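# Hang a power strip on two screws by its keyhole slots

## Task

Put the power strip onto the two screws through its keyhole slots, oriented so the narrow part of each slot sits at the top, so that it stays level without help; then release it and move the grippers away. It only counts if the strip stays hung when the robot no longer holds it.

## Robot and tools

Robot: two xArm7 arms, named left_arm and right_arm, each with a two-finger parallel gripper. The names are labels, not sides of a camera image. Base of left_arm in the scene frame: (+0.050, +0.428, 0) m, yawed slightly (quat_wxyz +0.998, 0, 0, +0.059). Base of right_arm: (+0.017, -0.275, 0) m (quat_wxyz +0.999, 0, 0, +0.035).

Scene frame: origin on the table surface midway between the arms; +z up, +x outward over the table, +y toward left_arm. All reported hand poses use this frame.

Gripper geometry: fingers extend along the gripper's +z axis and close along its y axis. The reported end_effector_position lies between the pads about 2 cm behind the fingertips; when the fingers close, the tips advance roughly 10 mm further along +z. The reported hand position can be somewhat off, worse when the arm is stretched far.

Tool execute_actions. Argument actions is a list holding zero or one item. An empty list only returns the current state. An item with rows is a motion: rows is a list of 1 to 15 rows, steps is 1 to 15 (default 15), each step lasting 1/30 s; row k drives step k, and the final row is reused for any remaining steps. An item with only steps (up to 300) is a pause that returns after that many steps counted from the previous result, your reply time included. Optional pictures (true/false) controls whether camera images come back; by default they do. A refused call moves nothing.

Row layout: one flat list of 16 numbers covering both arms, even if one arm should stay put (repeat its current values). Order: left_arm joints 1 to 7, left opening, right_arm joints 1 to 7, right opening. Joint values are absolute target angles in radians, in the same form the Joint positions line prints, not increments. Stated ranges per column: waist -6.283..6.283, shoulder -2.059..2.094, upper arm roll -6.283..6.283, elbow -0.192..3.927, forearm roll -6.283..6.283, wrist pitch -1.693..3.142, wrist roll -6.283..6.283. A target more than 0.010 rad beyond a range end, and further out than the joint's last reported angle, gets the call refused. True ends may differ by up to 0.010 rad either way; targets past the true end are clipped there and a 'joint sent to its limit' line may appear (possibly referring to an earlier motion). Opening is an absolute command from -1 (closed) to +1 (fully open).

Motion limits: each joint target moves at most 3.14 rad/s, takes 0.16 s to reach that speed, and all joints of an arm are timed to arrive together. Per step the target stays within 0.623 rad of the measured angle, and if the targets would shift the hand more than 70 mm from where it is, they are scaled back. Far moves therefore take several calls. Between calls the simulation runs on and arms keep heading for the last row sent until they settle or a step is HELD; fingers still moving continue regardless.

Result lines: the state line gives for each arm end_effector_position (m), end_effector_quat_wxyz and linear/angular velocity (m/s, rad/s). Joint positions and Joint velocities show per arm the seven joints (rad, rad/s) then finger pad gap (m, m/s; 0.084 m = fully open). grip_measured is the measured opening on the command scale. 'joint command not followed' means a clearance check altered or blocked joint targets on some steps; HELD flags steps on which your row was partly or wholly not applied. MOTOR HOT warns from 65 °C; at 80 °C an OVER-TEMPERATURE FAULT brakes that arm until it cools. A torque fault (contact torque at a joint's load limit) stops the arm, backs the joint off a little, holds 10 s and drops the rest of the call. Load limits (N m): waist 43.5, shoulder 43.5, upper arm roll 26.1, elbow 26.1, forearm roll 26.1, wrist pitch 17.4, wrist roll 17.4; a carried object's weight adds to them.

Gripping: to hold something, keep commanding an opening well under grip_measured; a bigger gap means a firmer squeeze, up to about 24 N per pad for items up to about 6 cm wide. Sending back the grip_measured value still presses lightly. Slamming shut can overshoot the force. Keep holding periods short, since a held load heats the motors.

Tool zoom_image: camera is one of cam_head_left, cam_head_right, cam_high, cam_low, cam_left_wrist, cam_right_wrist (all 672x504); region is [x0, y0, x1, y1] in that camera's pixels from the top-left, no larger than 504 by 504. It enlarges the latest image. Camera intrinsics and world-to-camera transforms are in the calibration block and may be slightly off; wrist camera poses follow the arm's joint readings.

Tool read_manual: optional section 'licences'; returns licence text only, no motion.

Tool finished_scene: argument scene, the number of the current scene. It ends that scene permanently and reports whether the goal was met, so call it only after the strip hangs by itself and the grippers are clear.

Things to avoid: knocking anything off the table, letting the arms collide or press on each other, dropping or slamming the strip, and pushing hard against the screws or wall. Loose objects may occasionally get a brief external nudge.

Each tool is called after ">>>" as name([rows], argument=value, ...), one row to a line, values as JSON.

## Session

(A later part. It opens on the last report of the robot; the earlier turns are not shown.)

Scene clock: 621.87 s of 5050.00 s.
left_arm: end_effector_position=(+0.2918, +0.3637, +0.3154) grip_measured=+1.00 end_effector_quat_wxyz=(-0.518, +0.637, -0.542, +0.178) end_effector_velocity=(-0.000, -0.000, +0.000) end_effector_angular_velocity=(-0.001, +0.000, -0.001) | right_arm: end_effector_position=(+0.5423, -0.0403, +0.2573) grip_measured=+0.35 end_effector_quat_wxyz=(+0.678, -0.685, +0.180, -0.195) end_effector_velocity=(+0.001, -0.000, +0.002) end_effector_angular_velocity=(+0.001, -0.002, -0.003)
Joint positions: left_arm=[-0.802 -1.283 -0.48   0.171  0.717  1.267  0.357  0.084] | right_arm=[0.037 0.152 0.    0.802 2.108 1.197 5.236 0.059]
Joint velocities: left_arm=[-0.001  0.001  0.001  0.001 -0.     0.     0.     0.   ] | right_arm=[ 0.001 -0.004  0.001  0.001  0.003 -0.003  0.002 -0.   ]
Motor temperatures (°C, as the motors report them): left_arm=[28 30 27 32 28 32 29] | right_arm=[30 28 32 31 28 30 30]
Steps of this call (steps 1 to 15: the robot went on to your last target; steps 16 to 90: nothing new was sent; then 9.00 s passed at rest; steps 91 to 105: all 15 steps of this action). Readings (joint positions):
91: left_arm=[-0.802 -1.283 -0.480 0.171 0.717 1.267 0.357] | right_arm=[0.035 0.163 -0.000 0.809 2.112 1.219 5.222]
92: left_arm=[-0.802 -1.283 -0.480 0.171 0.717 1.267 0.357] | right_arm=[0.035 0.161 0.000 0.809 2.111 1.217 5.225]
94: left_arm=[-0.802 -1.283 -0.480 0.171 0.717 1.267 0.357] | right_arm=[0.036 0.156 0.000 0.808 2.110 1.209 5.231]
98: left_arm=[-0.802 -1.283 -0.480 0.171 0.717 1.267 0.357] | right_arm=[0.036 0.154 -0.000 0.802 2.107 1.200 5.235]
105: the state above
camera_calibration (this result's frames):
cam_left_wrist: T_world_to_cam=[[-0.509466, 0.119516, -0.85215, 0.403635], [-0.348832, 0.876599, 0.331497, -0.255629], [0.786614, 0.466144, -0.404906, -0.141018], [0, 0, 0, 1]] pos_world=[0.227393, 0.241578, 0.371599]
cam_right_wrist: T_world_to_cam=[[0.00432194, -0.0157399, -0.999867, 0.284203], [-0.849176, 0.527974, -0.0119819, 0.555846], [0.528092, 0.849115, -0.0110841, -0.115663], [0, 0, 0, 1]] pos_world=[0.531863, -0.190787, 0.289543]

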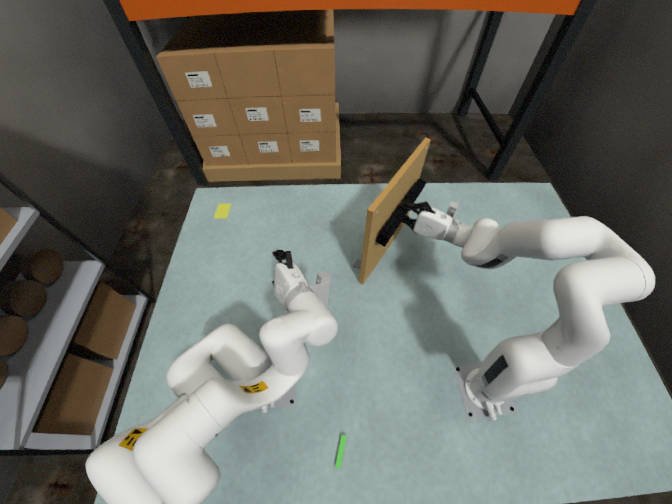

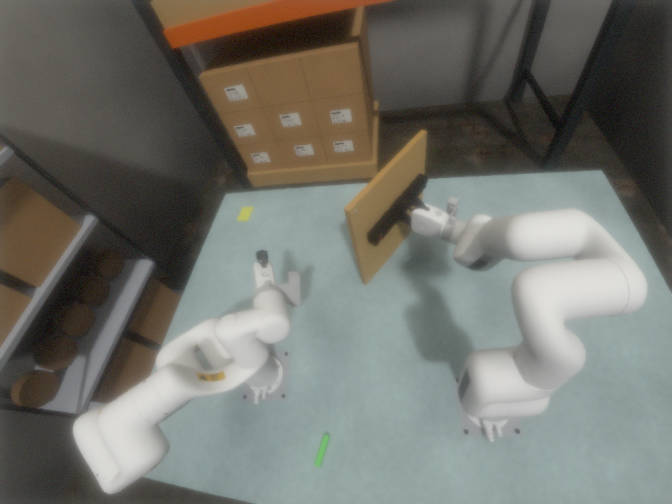

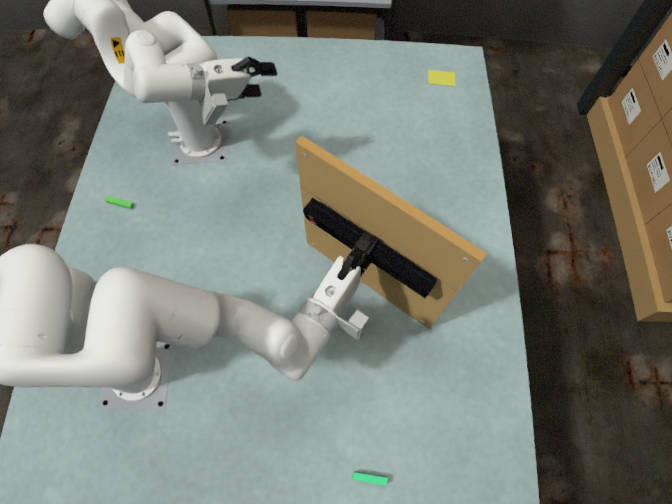

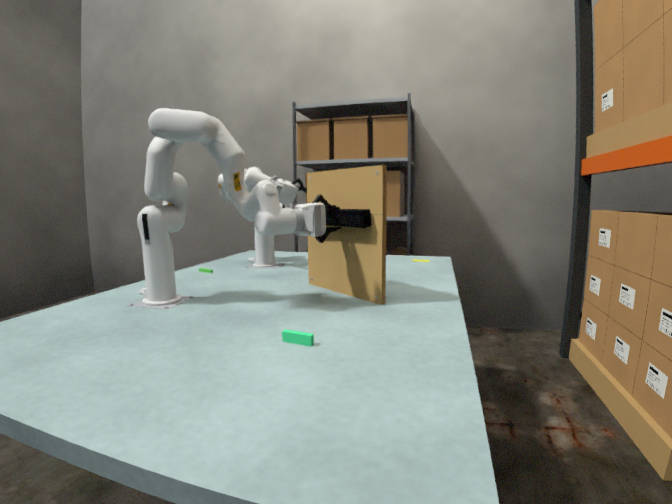

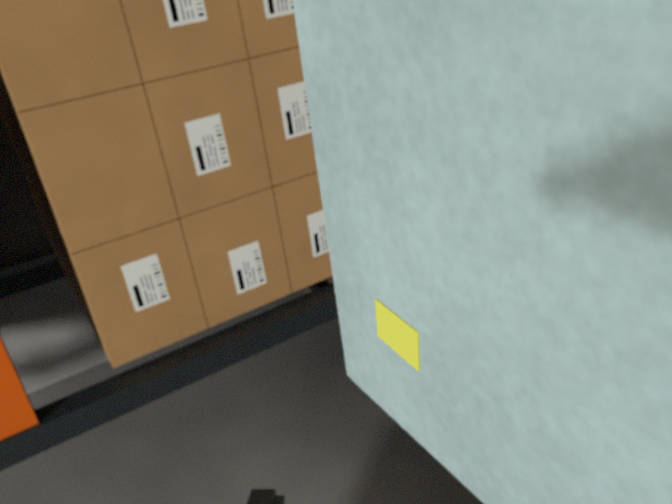

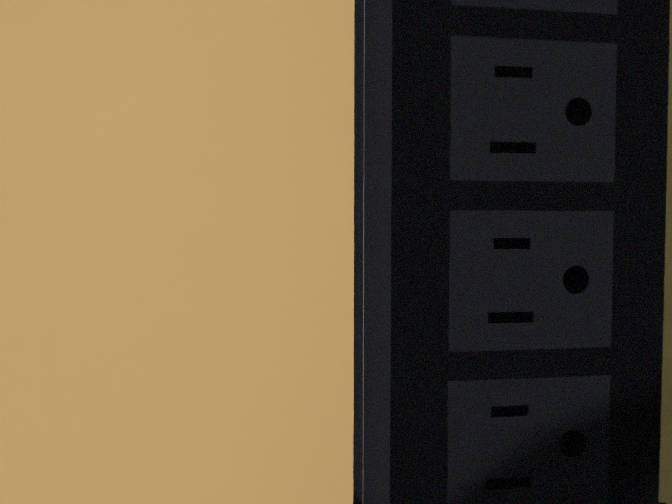

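>>> execute_actions([
  {"rows":[[-0.802,-1.283,-0.48,0.171,0.717,1.267,0.357,1,0.025,0.1415,0,0.792,2.0984,1.204,5.2363,0.4],[-0.802,-1.283,-0.48,0.171,0.717,1.267,0.357,1,0.025,0.1415,0,0.792,2.0984,1.204,5.2363,0.4],[-0.802,-1.283,-0.48,0.171,0.717,1.267,0.357,1,0.0136,0.1325,0,0.7807,2.0884,1.2111,5.2363,0.4]],"steps":15},
])

>>> zoom_image(camera="cam_high", region=[290, 180, 450, 310])

>>> zoom_image(camera="cam_head_left", region=[350, 170, 440, 270])

Scene clock: 627.70 s of 5050.00 s.
left_arm: end_effector_position=(+0.2918, +0.3637, +0.3154) grip_measured=+1.00 end_effector_quat_wxyz=(-0.518, +0.637, -0.542, +0.178) end_effector_velocity=(-0.000, +0.000, -0.000) end_effector_angular_velocity=(+0.001, +0.000, +0.001) | right_arm: end_effector_position=(+0.5376, -0.0494, +0.2587) grip_measured=+0.40 end_effector_quat_wxyz=(+0.678, -0.685, +0.179, -0.197) end_effector_velocity=(-0.000, -0.000, +0.002) end_effector_angular_velocity=(+0.002, -0.005, +0.002)
Joint positions: left_arm=[-0.802 -1.283 -0.48   0.171  0.717  1.267  0.357  0.084] | right_arm=[ 0.014  0.133 -0.     0.78   2.088  1.21   5.236  0.061]
Joint velocities: left_arm=[-0.    -0.001 -0.    -0.001  0.     0.001 -0.    -0.   ] | right_arm=[-0.002 -0.003 -0.001 -0.    -0.002  0.004  0.    -0.   ]
Motor temperatures (°C, as the motors report them): left_arm=[28 30 27 32 28 32 29] | right_arm=[30 28 32 31 28 30 30]
Steps of this call (steps 1 to 15: the robot went on to your last target; steps 16 to 90: nothing new was sent; then 2.33 s passed at rest; steps 91 to 105: all 15 steps of this action). Readings (joint positions):
91: left_arm=[-0.802 -1.283 -0.480 0.171 0.717 1.267 0.357] | right_arm=[0.036 0.151 -0.000 0.804 2.108 1.197 5.236]
92: left_arm=[-0.802 -1.283 -0.480 0.171 0.717 1.267 0.357] | right_arm=[0.035 0.150 0.001 0.801 2.106 1.198 5.236]
94: left_arm=[-0.802 -1.283 -0.480 0.171 0.717 1.267 0.357] | right_arm=[0.028 0.145 0.001 0.792 2.100 1.200 5.236]
98: left_arm=[-0.802 -1.283 -0.480 0.171 0.717 1.267 0.357] | right_arm=[0.016 0.137 -0.001 0.781 2.090 1.207 5.236]
105: the state above
camera_calibration (this result's frames):
cam_left_wrist: T_world_to_cam=[[-0.509466, 0.119516, -0.85215, 0.403635], [-0.348832, 0.876599, 0.331497, -0.255629], [0.786614, 0.466144, -0.404906, -0.141018], [0, 0, 0, 1]] pos_world=[0.227393, 0.241578, 0.371599]
cam_right_wrist: T_world_to_cam=[[0.00838571, -0.0171328, -0.999818, 0.283224], [-0.848748, 0.52855, -0.0161758, 0.557603], [0.528731, 0.848729, -0.0101092, -0.106031], [0, 0, 0, 1]] pos_world=[0.526952, -0.199877, 0.29112]

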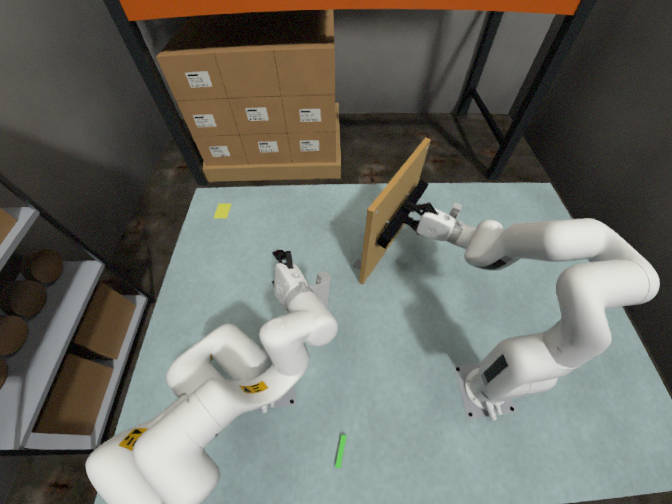

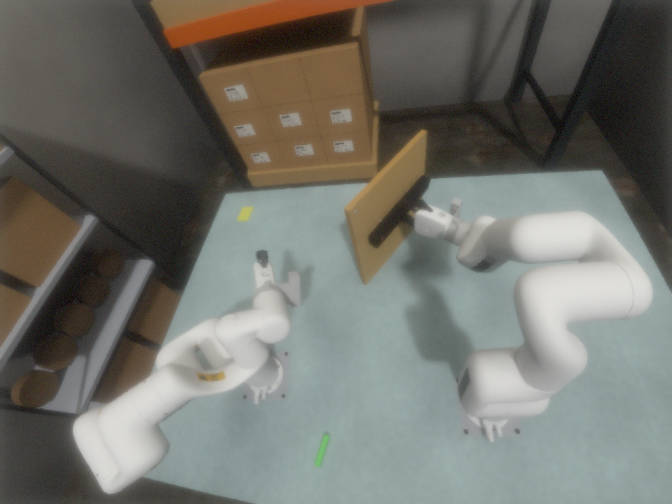

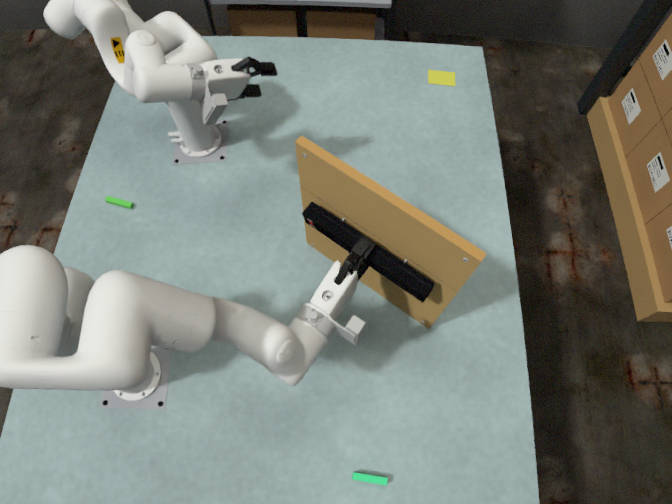

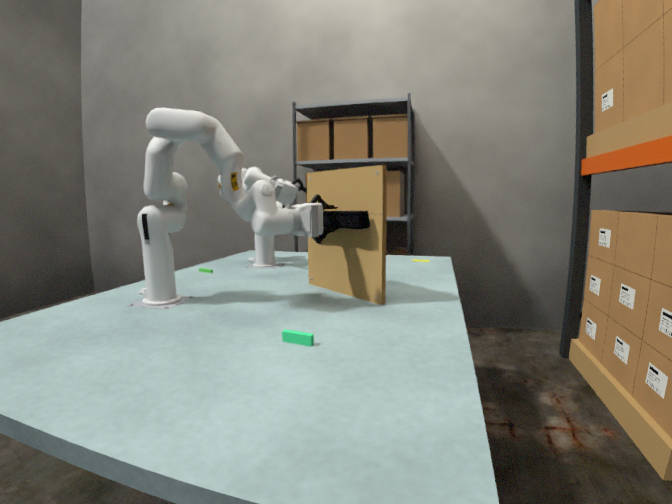

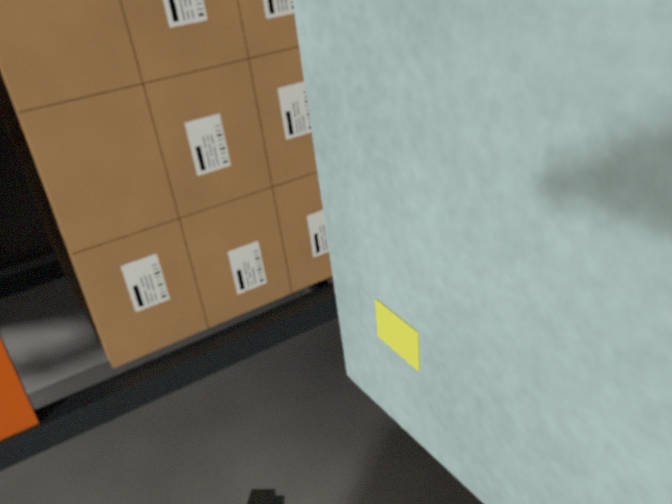

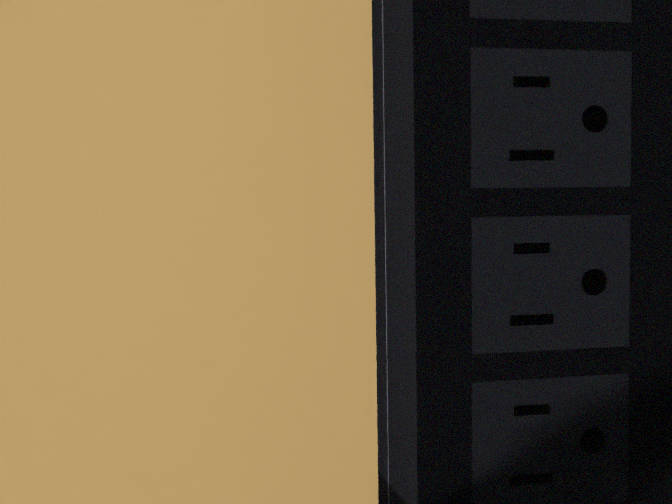

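Region (290, 180, 450, 310) of cam_high's 672x504 image, scaled by 3.150, with more detail than that image has; it fills the top 410 rows of this view, and the rest is white.

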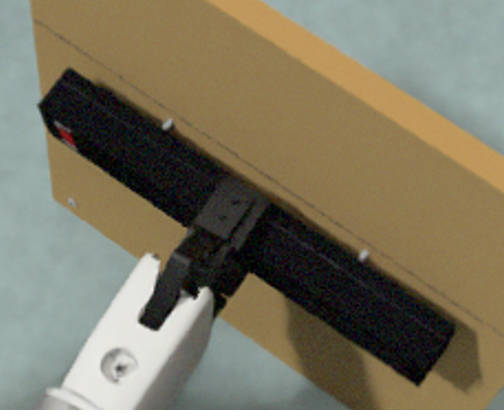

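Region (350, 170, 440, 270) of cam_head_left's 672x504 image, scaled by 5.040, with more detail than that image has; it fills the left 454 columns of this view, and the rest is white.

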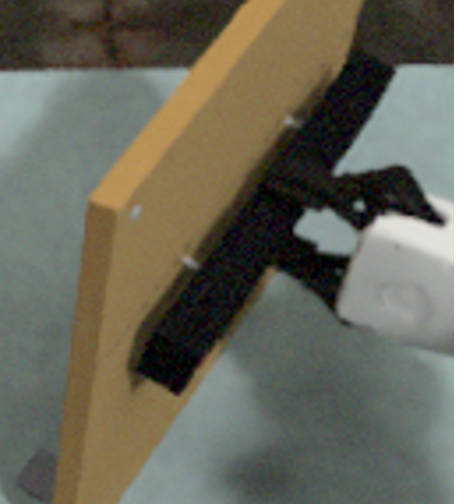

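>>> execute_actions([
  {"rows":[[-0.802,-1.283,-0.48,0.171,0.717,1.267,0.357,1,0.0136,0.1325,0,0.7807,2.0884,1.2111,5.2363,0.6],[-0.802,-1.283,-0.48,0.171,0.717,1.267,0.357,1,0.0136,0.1325,0,0.7807,2.0884,1.2111,5.2363,0.6],[-0.802,-1.283,-0.48,0.171,0.717,1.267,0.357,1,0.0136,0.1325,0,0.7807,2.0884,1.2111,5.2363,0.8],[-0.802,-1.283,-0.48,0.171,0.717,1.267,0.357,1,0.0136,0.1325,0,0.7807,2.0884,1.2111,5.2363,0.8],[-0.802,-1.283,-0.48,0.171,0.717,1.267,0.357,1,0.012,0.152,0,0.7807,2.092,1.222,5.22,1]],"steps":15},
])

>>> zoom_image(camera="cam_high", region=[290, 180, 450, 310])

>>> zoom_image(camera="cam_low", region=[290, 170, 400, 260])

Scene clock: 639.57 s of 5050.00 s.
left_arm: end_effector_position=(+0.2918, +0.3637, +0.3154) grip_measured=+1.00 end_effector_quat_wxyz=(-0.518, +0.637, -0.542, +0.178) end_effector_velocity=(-0.000, +0.000, +0.000) end_effector_angular_velocity=(-0.001, +0.001, -0.000) | right_arm: end_effector_position=(+0.5375, -0.0490, +0.2516) grip_measured=+1.00 end_effector_quat_wxyz=(+0.679, -0.685, +0.178, -0.197) end_effector_velocity=(+0.007, -0.006, +0.005) end_effector_angular_velocity=(-0.002, -0.014, -0.016)
Joint positions: left_arm=[-0.802 -1.283 -0.48   0.171  0.717  1.267  0.357  0.084] | right_arm=[0.012 0.152 0.    0.781 2.092 1.222 5.221 0.084]
Joint velocities: left_arm=[-0.001 -0.001  0.001  0.    -0.     0.001  0.    -0.   ] | right_arm=[-0.005 -0.001 -0.006  0.011  0.004 -0.003 -0.005  0.   ]
Motor temperatures (°C, as the motors report them): left_arm=[28 30 27 32 28 32 29] | right_arm=[30 28 32 32 28 29 30]
Steps of this call (steps 1 to 15: the robot went on to your last target; steps 16 to 90: nothing new was sent; then 8.37 s passed at rest; steps 91 to 105: all 15 steps of this action). Readings (joint positions):
91: left_arm=[-0.802 -1.283 -0.480 0.171 0.717 1.267 0.357] | right_arm=[0.014 0.132 0.000 0.781 2.089 1.212 5.236]
92: left_arm=[-0.802 -1.283 -0.480 0.171 0.717 1.267 0.357] | right_arm=[0.014 0.132 0.000 0.781 2.088 1.211 5.236]
94: left_arm=[-0.802 -1.283 -0.480 0.171 0.717 1.267 0.357] | right_arm=[0.014 0.132 0.001 0.781 2.088 1.212 5.236]
98: left_arm=[-0.802 -1.283 -0.480 0.171 0.717 1.267 0.357] | right_arm=[0.012 0.144 -0.001 0.782 2.091 1.218 5.226]
105: the state above
camera_calibration (this result's frames):
cam_left_wrist: T_world_to_cam=[[-0.509466, 0.119516, -0.85215, 0.403635], [-0.348832, 0.876599, 0.331497, -0.255629], [0.786613, 0.466144, -0.404906, -0.141018], [0, 0, 0, 1]] pos_world=[0.227393, 0.241578, 0.371599]
cam_right_wrist: T_world_to_cam=[[0.00841152, -0.016468, -0.999829, 0.276176], [-0.849643, 0.527121, -0.0158301, 0.557466], [0.527291, 0.849631, -0.00955805, -0.10574], [0, 0, 0, 1]] pos_world=[0.52708, -0.199464, 0.283942]

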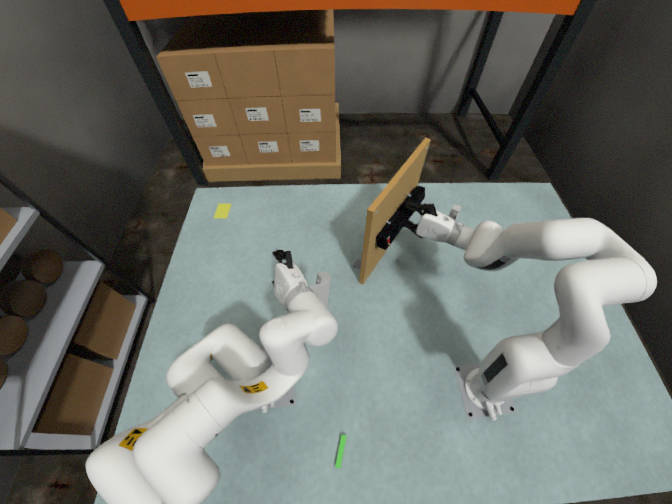

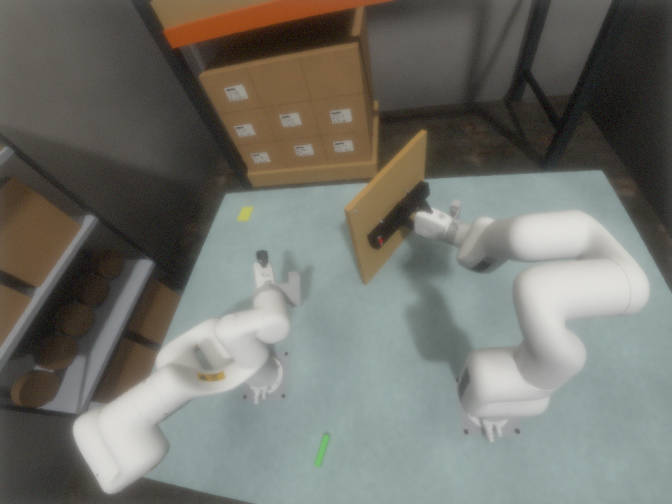

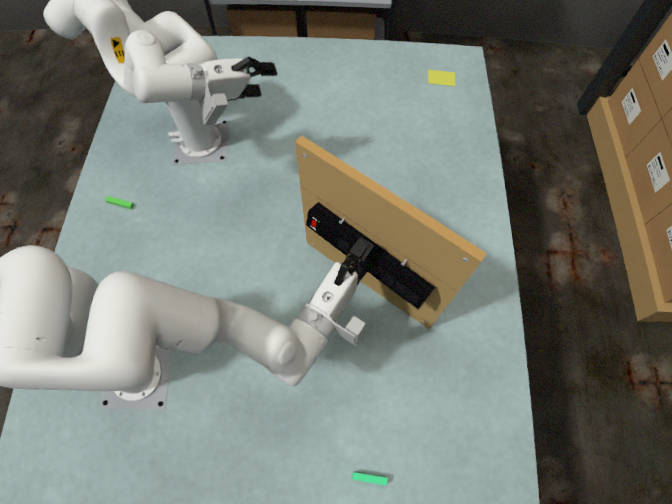

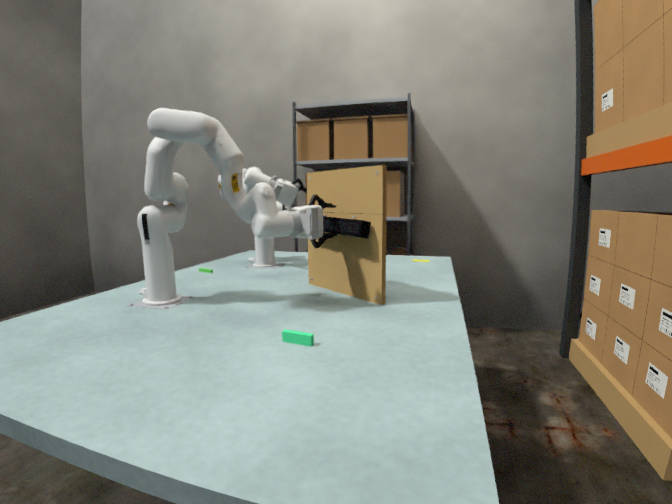

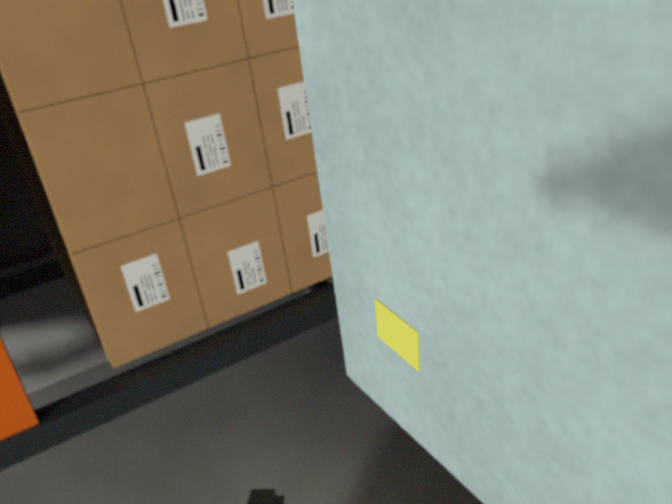

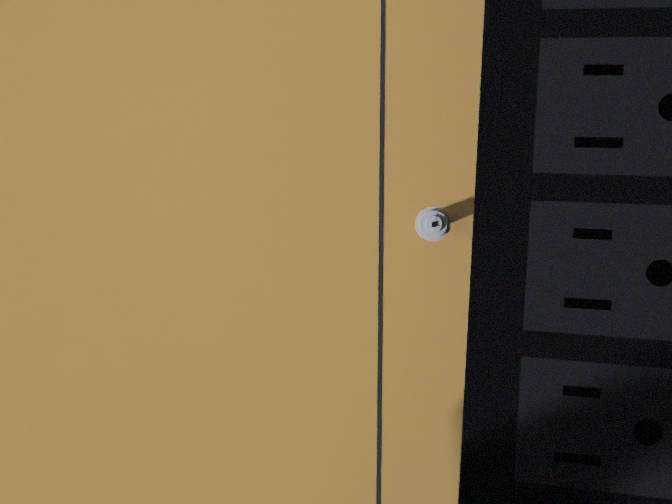

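Region (290, 180, 450, 310) of cam_high's 672x504 image, scaled by 3.150, with more detail than that image has; it fills the top 410 rows of this view, and the rest is white.

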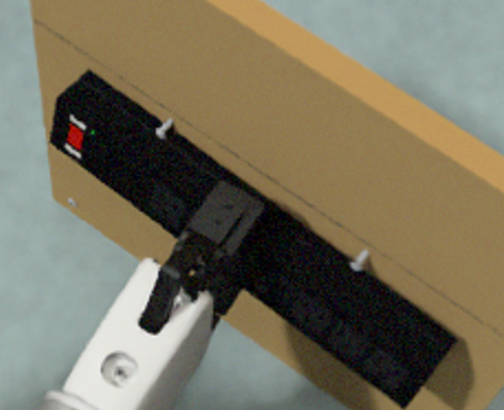

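Region (290, 170, 400, 260) of cam_low's 672x504 image, scaled by 4.582, with more detail than that image has; it fills the top 412 rows of this view, and the rest is white.

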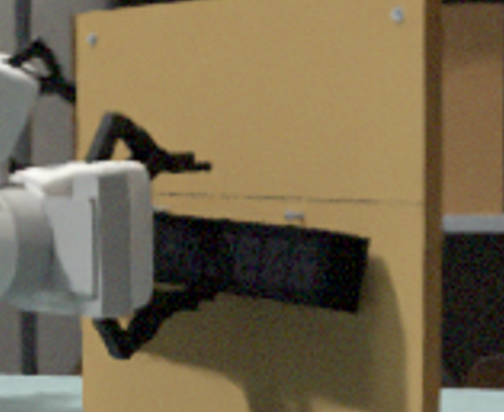

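>>> execute_actions([
  {"rows":[[-0.802,-1.283,-0.48,0.171,0.717,1.267,0.357,1,0.006,0.144,0,0.774,2.086,1.226,5.222,1],[-0.802,-1.283,-0.48,0.171,0.717,1.267,0.357,1,0.0,0.141,0,0.769,2.082,1.229,5.22,1],[-0.802,-1.283,-0.48,0.171,0.717,1.267,0.357,1,0.0,0.141,0,0.769,2.082,1.229,5.22,0.7],[-0.802,-1.283,-0.48,0.171,0.717,1.267,0.357,1,0.0,0.141,0,0.769,2.082,1.229,5.22,0.7],[-0.802,-1.283,-0.48,0.171,0.717,1.267,0.357,1,0.0,0.141,0,0.769,2.082,1.229,5.22,0.45],[-0.802,-1.283,-0.48,0.171,0.717,1.267,0.357,1,0.0,0.141,0,0.769,2.082,1.229,5.22,0.45],[-0.802,-1.283,-0.48,0.171,0.717,1.267,0.357,1,0.0,0.141,0,0.769,2.082,1.229,5.22,0.2],[-0.802,-1.283,-0.48,0.171,0.717,1.267,0.357,1,0.0,0.141,0,0.769,2.082,1.229,5.22,0.2],[-0.802,-1.283,-0.48,0.171,0.717,1.267,0.357,1,0.0,0.141,0,0.769,2.082,1.229,5.22,0],[-0.802,-1.283,-0.48,0.171,0.717,1.267,0.357,1,0.0,0.141,0,0.769,2.082,1.229,5.22,-0.3],[-0.802,-1.283,-0.48,0.171,0.717,1.267,0.357,1,0.0,0.141,0,0.769,2.082,1.229,5.22,-0.6]],"steps":15},
])

>>> zoom_image(camera="cam_high", region=[290, 180, 450, 310])

Scene clock: 661.80 s of 5050.00 s.
left_arm: end_effector_position=(+0.2918, +0.3637, +0.3154) grip_measured=+1.00 end_effector_quat_wxyz=(-0.518, +0.637, -0.542, +0.178) end_effector_velocity=(+0.000, +0.000, +0.000) end_effector_angular_velocity=(-0.000, +0.001, +0.001) | right_arm: end_effector_position=(+0.5333, -0.0565, +0.2443) grip_measured=+0.18 end_effector_quat_wxyz=(+0.673, -0.689, +0.185, -0.195) end_effector_velocity=(-0.001, +0.000, +0.002) end_effector_angular_velocity=(-0.010, -0.001, -0.007)
Joint positions: left_arm=[-0.802 -1.283 -0.48   0.171  0.717  1.267  0.357  0.084] | right_arm=[-0.001  0.145 -0.002  0.76   2.081  1.218  5.22   0.052]
Joint velocities: left_arm=[ 0.     0.001  0.001  0.001  0.     0.001 -0.     0.   ] | right_arm=[ 0.001 -0.015  0.006 -0.005  0.005 -0.019 -0.     0.   ]
Motor temperatures (°C, as the motors report them): left_arm=[28 30 27 32 28 32 29] | right_arm=[30 28 32 33 28 29 30]
Steps of this call (steps 1 to 15: the robot went on to your last target; steps 16 to 90: nothing new was sent; then 18.73 s passed at rest; steps 91 to 105: all 15 steps of this action). Readings (joint positions):
91: left_arm=[-0.802 -1.283 -0.480 0.171 0.717 1.267 0.357] | right_arm=[0.012 0.152 0.000 0.781 2.092 1.222 5.220]
92: left_arm=[-0.802 -1.283 -0.480 0.171 0.717 1.267 0.357] | right_arm=[0.011 0.151 0.000 0.779 2.091 1.223 5.220]
94: left_arm=[-0.802 -1.283 -0.480 0.171 0.717 1.267 0.357] | right_arm=[0.006 0.146 0.000 0.773 2.086 1.225 5.220]
98: left_arm=[-0.802 -1.283 -0.480 0.171 0.717 1.267 0.357] | right_arm=[0.000 0.145 -0.002 0.764 2.081 1.223 5.220]
105: the state above
camera_calibration (this result's frames):
cam_left_wrist: T_world_to_cam=[[-0.509466, 0.119516, -0.85215, 0.403635], [-0.348832, 0.876599, 0.331497, -0.255629], [0.786614, 0.466144, -0.404906, -0.141018], [0, 0, 0, 1]] pos_world=[0.227393, 0.241578, 0.371599]
cam_right_wrist: T_world_to_cam=[[-0.00593803, -0.0270045, -0.999618, 0.275824], [-0.845818, 0.533389, -0.00938497, 0.554474], [0.533438, 0.845439, -0.0260081, -0.0966787], [0, 0, 0, 1]] pos_world=[0.522194, -0.206566, 0.278408]

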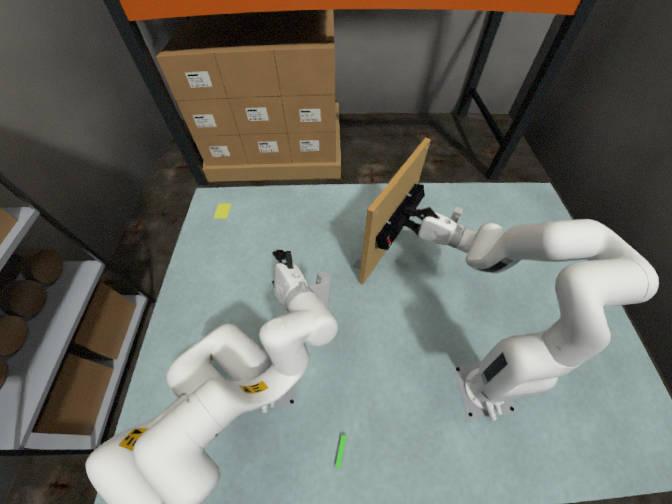

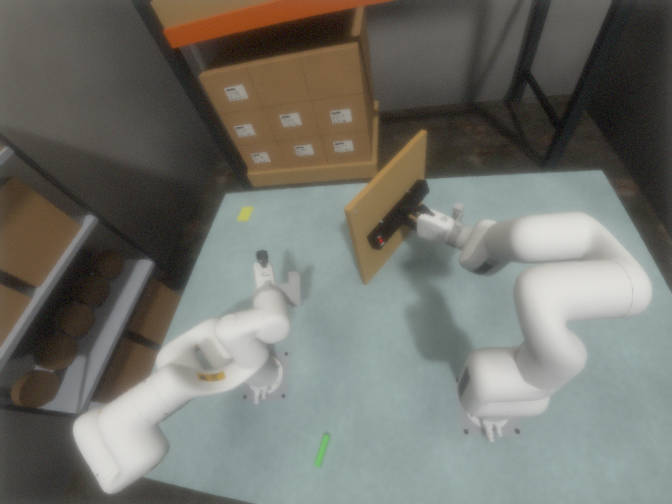

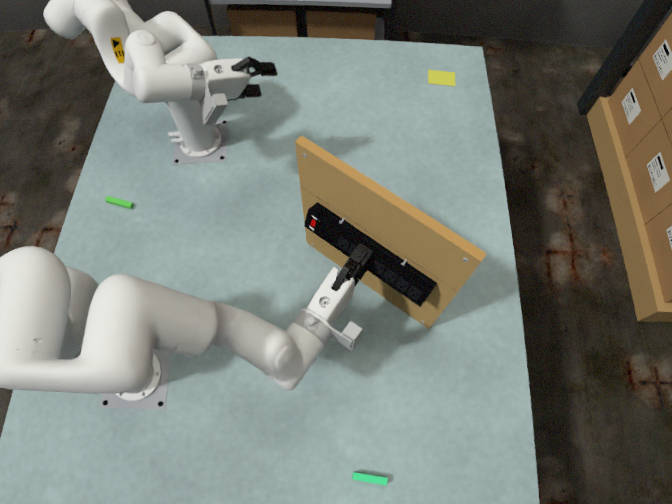

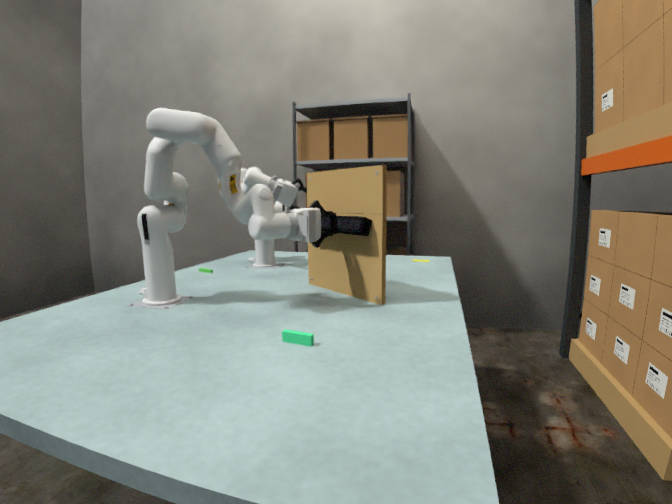

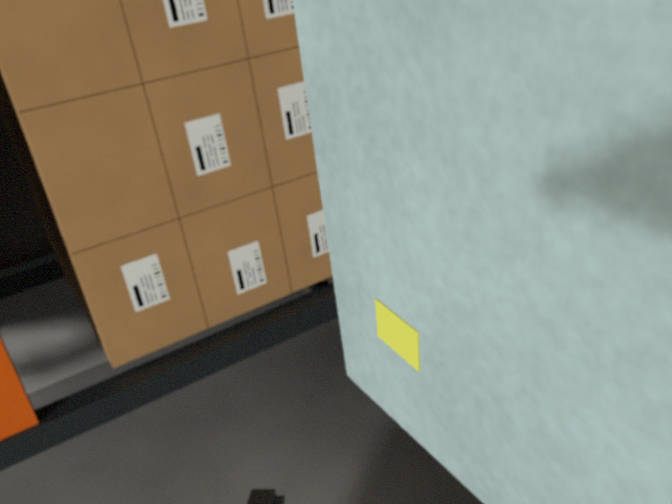

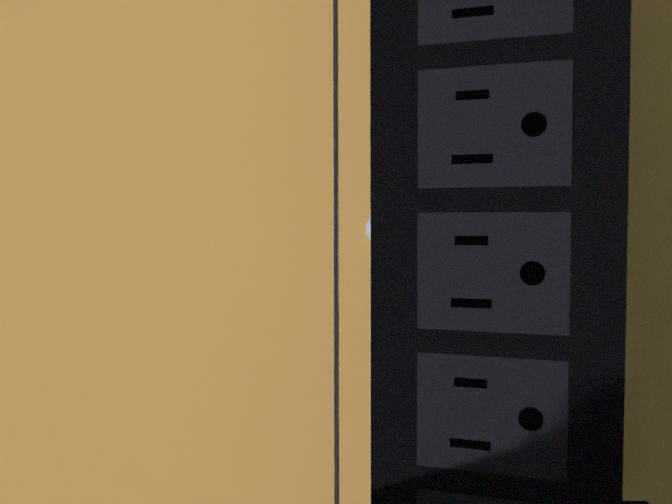

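Region (290, 180, 450, 310) of cam_high's 672x504 image, scaled by 3.150, with more detail than that image has; it fills the top 410 rows of this view, and the rest is white.

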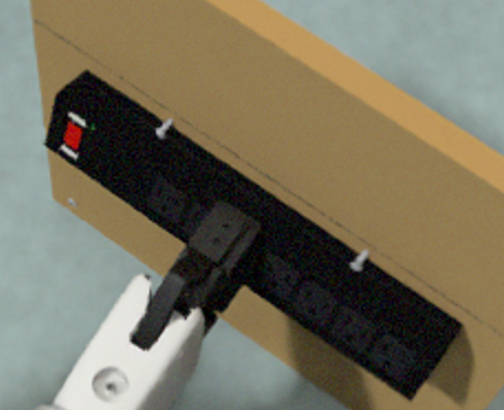

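>>> execute_actions([
  {"rows":[[-0.802,-1.283,-0.48,0.171,0.717,1.267,0.357,1,-0.001,0.155,0,0.769,2.085,1.237,5.208,-0.6],[-0.802,-1.283,-0.48,0.171,0.717,1.267,0.357,1,-0.001,0.155,0,0.769,2.085,1.237,5.208,-0.6],[-0.802,-1.283,-0.48,0.171,0.717,1.267,0.357,1,-0.002,0.169,0,0.769,2.088,1.245,5.196,-0.6],[-0.802,-1.283,-0.48,0.171,0.717,1.267,0.357,1,-0.002,0.169,0,0.769,2.088,1.245,5.196,-0.6],[-0.802,-1.283,-0.48,0.171,0.717,1.267,0.357,1,-0.003,0.18,0,0.769,2.09,1.251,5.187,-1]],"steps":15},
])

Scene clock: 685.70 s of 5050.00 s.
left_arm: end_effector_position=(+0.2918, +0.3637, +0.3154) grip_measured=+1.00 end_effector_quat_wxyz=(-0.518, +0.637, -0.542, +0.178) end_effector_velocity=(+0.000, -0.001, +0.000) end_effector_angular_velocity=(-0.002, -0.000, -0.002) | right_arm: end_effector_position=(+0.5350, -0.0528, +0.2397) grip_measured=+0.18 end_effector_quat_wxyz=(+0.680, -0.684, +0.176, -0.198) end_effector_velocity=(-0.000, +0.000, -0.002) end_effector_angular_velocity=(+0.007, -0.002, +0.004)
Joint positions: left_arm=[-0.802 -1.283 -0.48   0.171  0.717  1.267  0.357  0.084] | right_arm=[-0.003  0.178  0.001  0.771  2.091  1.251  5.188  0.052]
Joint velocities: left_arm=[ 0.    -0.     0.001  0.001  0.    -0.002  0.    -0.   ] | right_arm=[-0.002  0.01  -0.002  0.    -0.001  0.014 -0.006 -0.   ]
Motor temperatures (°C, as the motors report them): left_arm=[28 30 27 32 28 32 29] | right_arm=[30 28 32 38 28 33 30]
Steps of this call (steps 1 to 15: the robot went on to your last target; steps 16 to 90: nothing new was sent; then 20.40 s passed at rest; steps 91 to 105: all 15 steps of this action). Readings (joint positions):
91: left_arm=[-0.802 -1.283 -0.480 0.171 0.717 1.267 0.357] | right_arm=[-0.000 0.142 -0.000 0.759 2.082 1.214 5.220]
92: left_arm=[-0.802 -1.283 -0.480 0.171 0.717 1.267 0.357] | right_arm=[-0.000 0.144 -0.000 0.760 2.083 1.215 5.218]
94: left_arm=[-0.802 -1.283 -0.480 0.171 0.717 1.267 0.357] | right_arm=[-0.001 0.151 0.000 0.762 2.085 1.223 5.210]
98: left_arm=[-0.802 -1.283 -0.480 0.171 0.717 1.267 0.357] | right_arm=[-0.002 0.170 0.001 0.769 2.090 1.241 5.194]
105: the state above
camera_calibration (this result's frames):
cam_left_wrist: T_world_to_cam=[[-0.509466, 0.119516, -0.852151, 0.403635], [-0.348832, 0.876599, 0.331497, -0.255629], [0.786614, 0.466143, -0.404906, -0.141018], [0, 0, 0, 1]] pos_world=[0.227393, 0.241578, 0.371599]
cam_right_wrist: T_world_to_cam=[[0.0143286, -0.0149035, -0.999786, 0.261206], [-0.850129, 0.526193, -0.0200276, 0.558432], [0.526379, 0.850234, -0.00513027, -0.101792], [0, 0, 0, 1]] pos_world=[0.524578, -0.203404, 0.271812]

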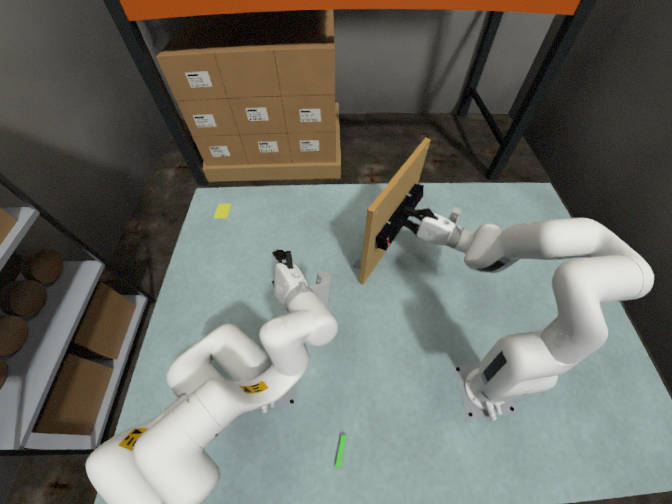

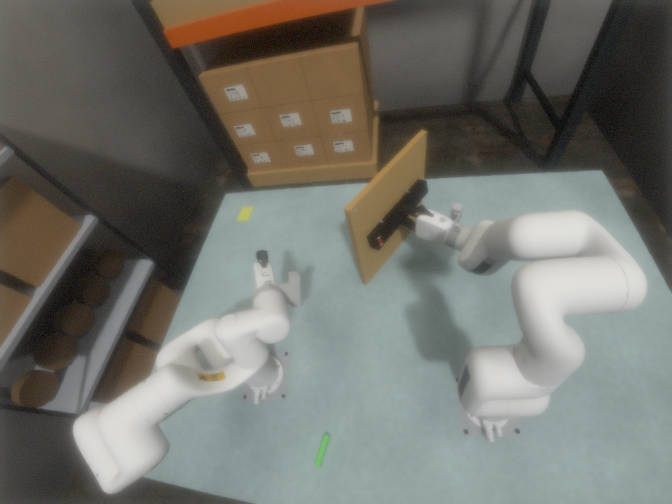

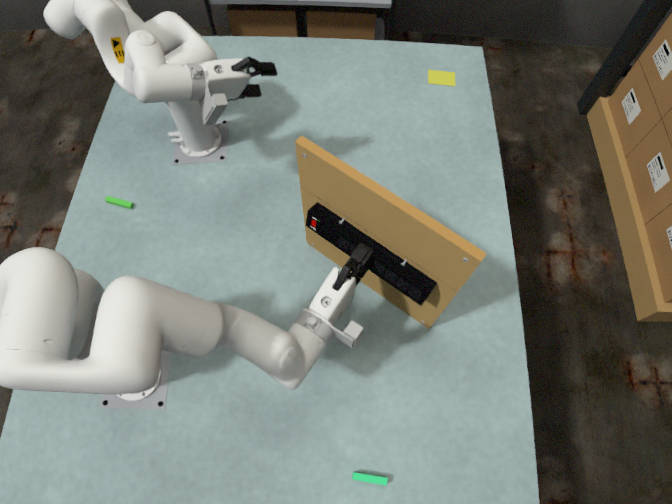

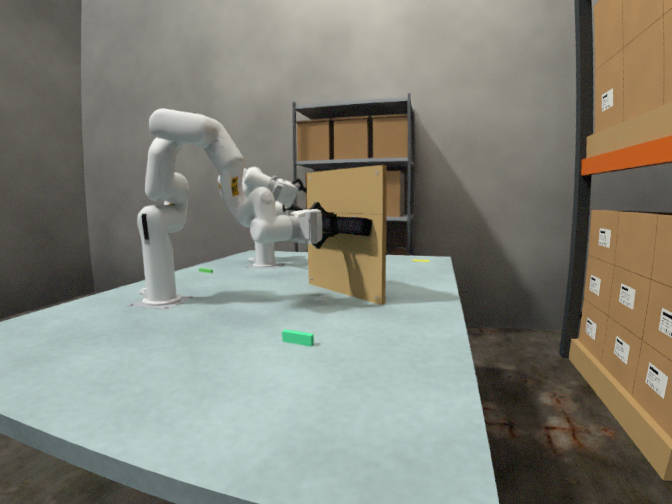

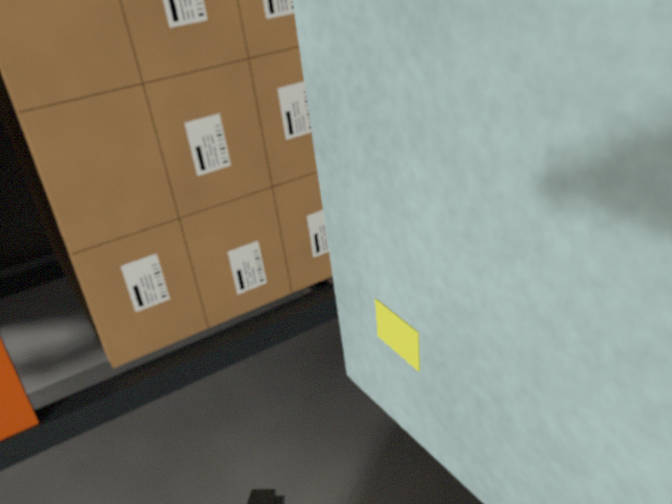

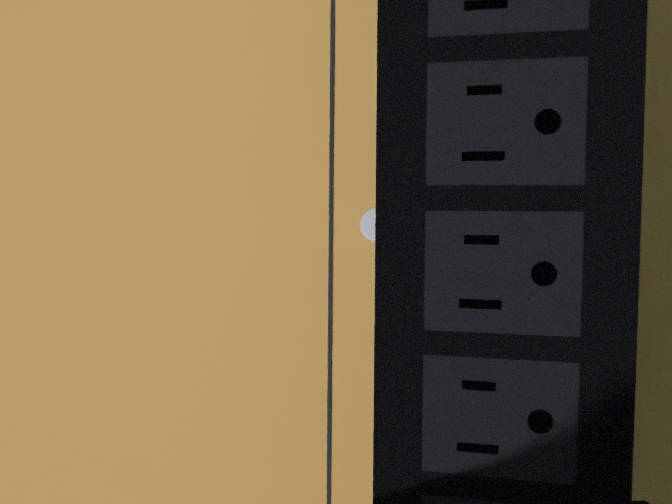

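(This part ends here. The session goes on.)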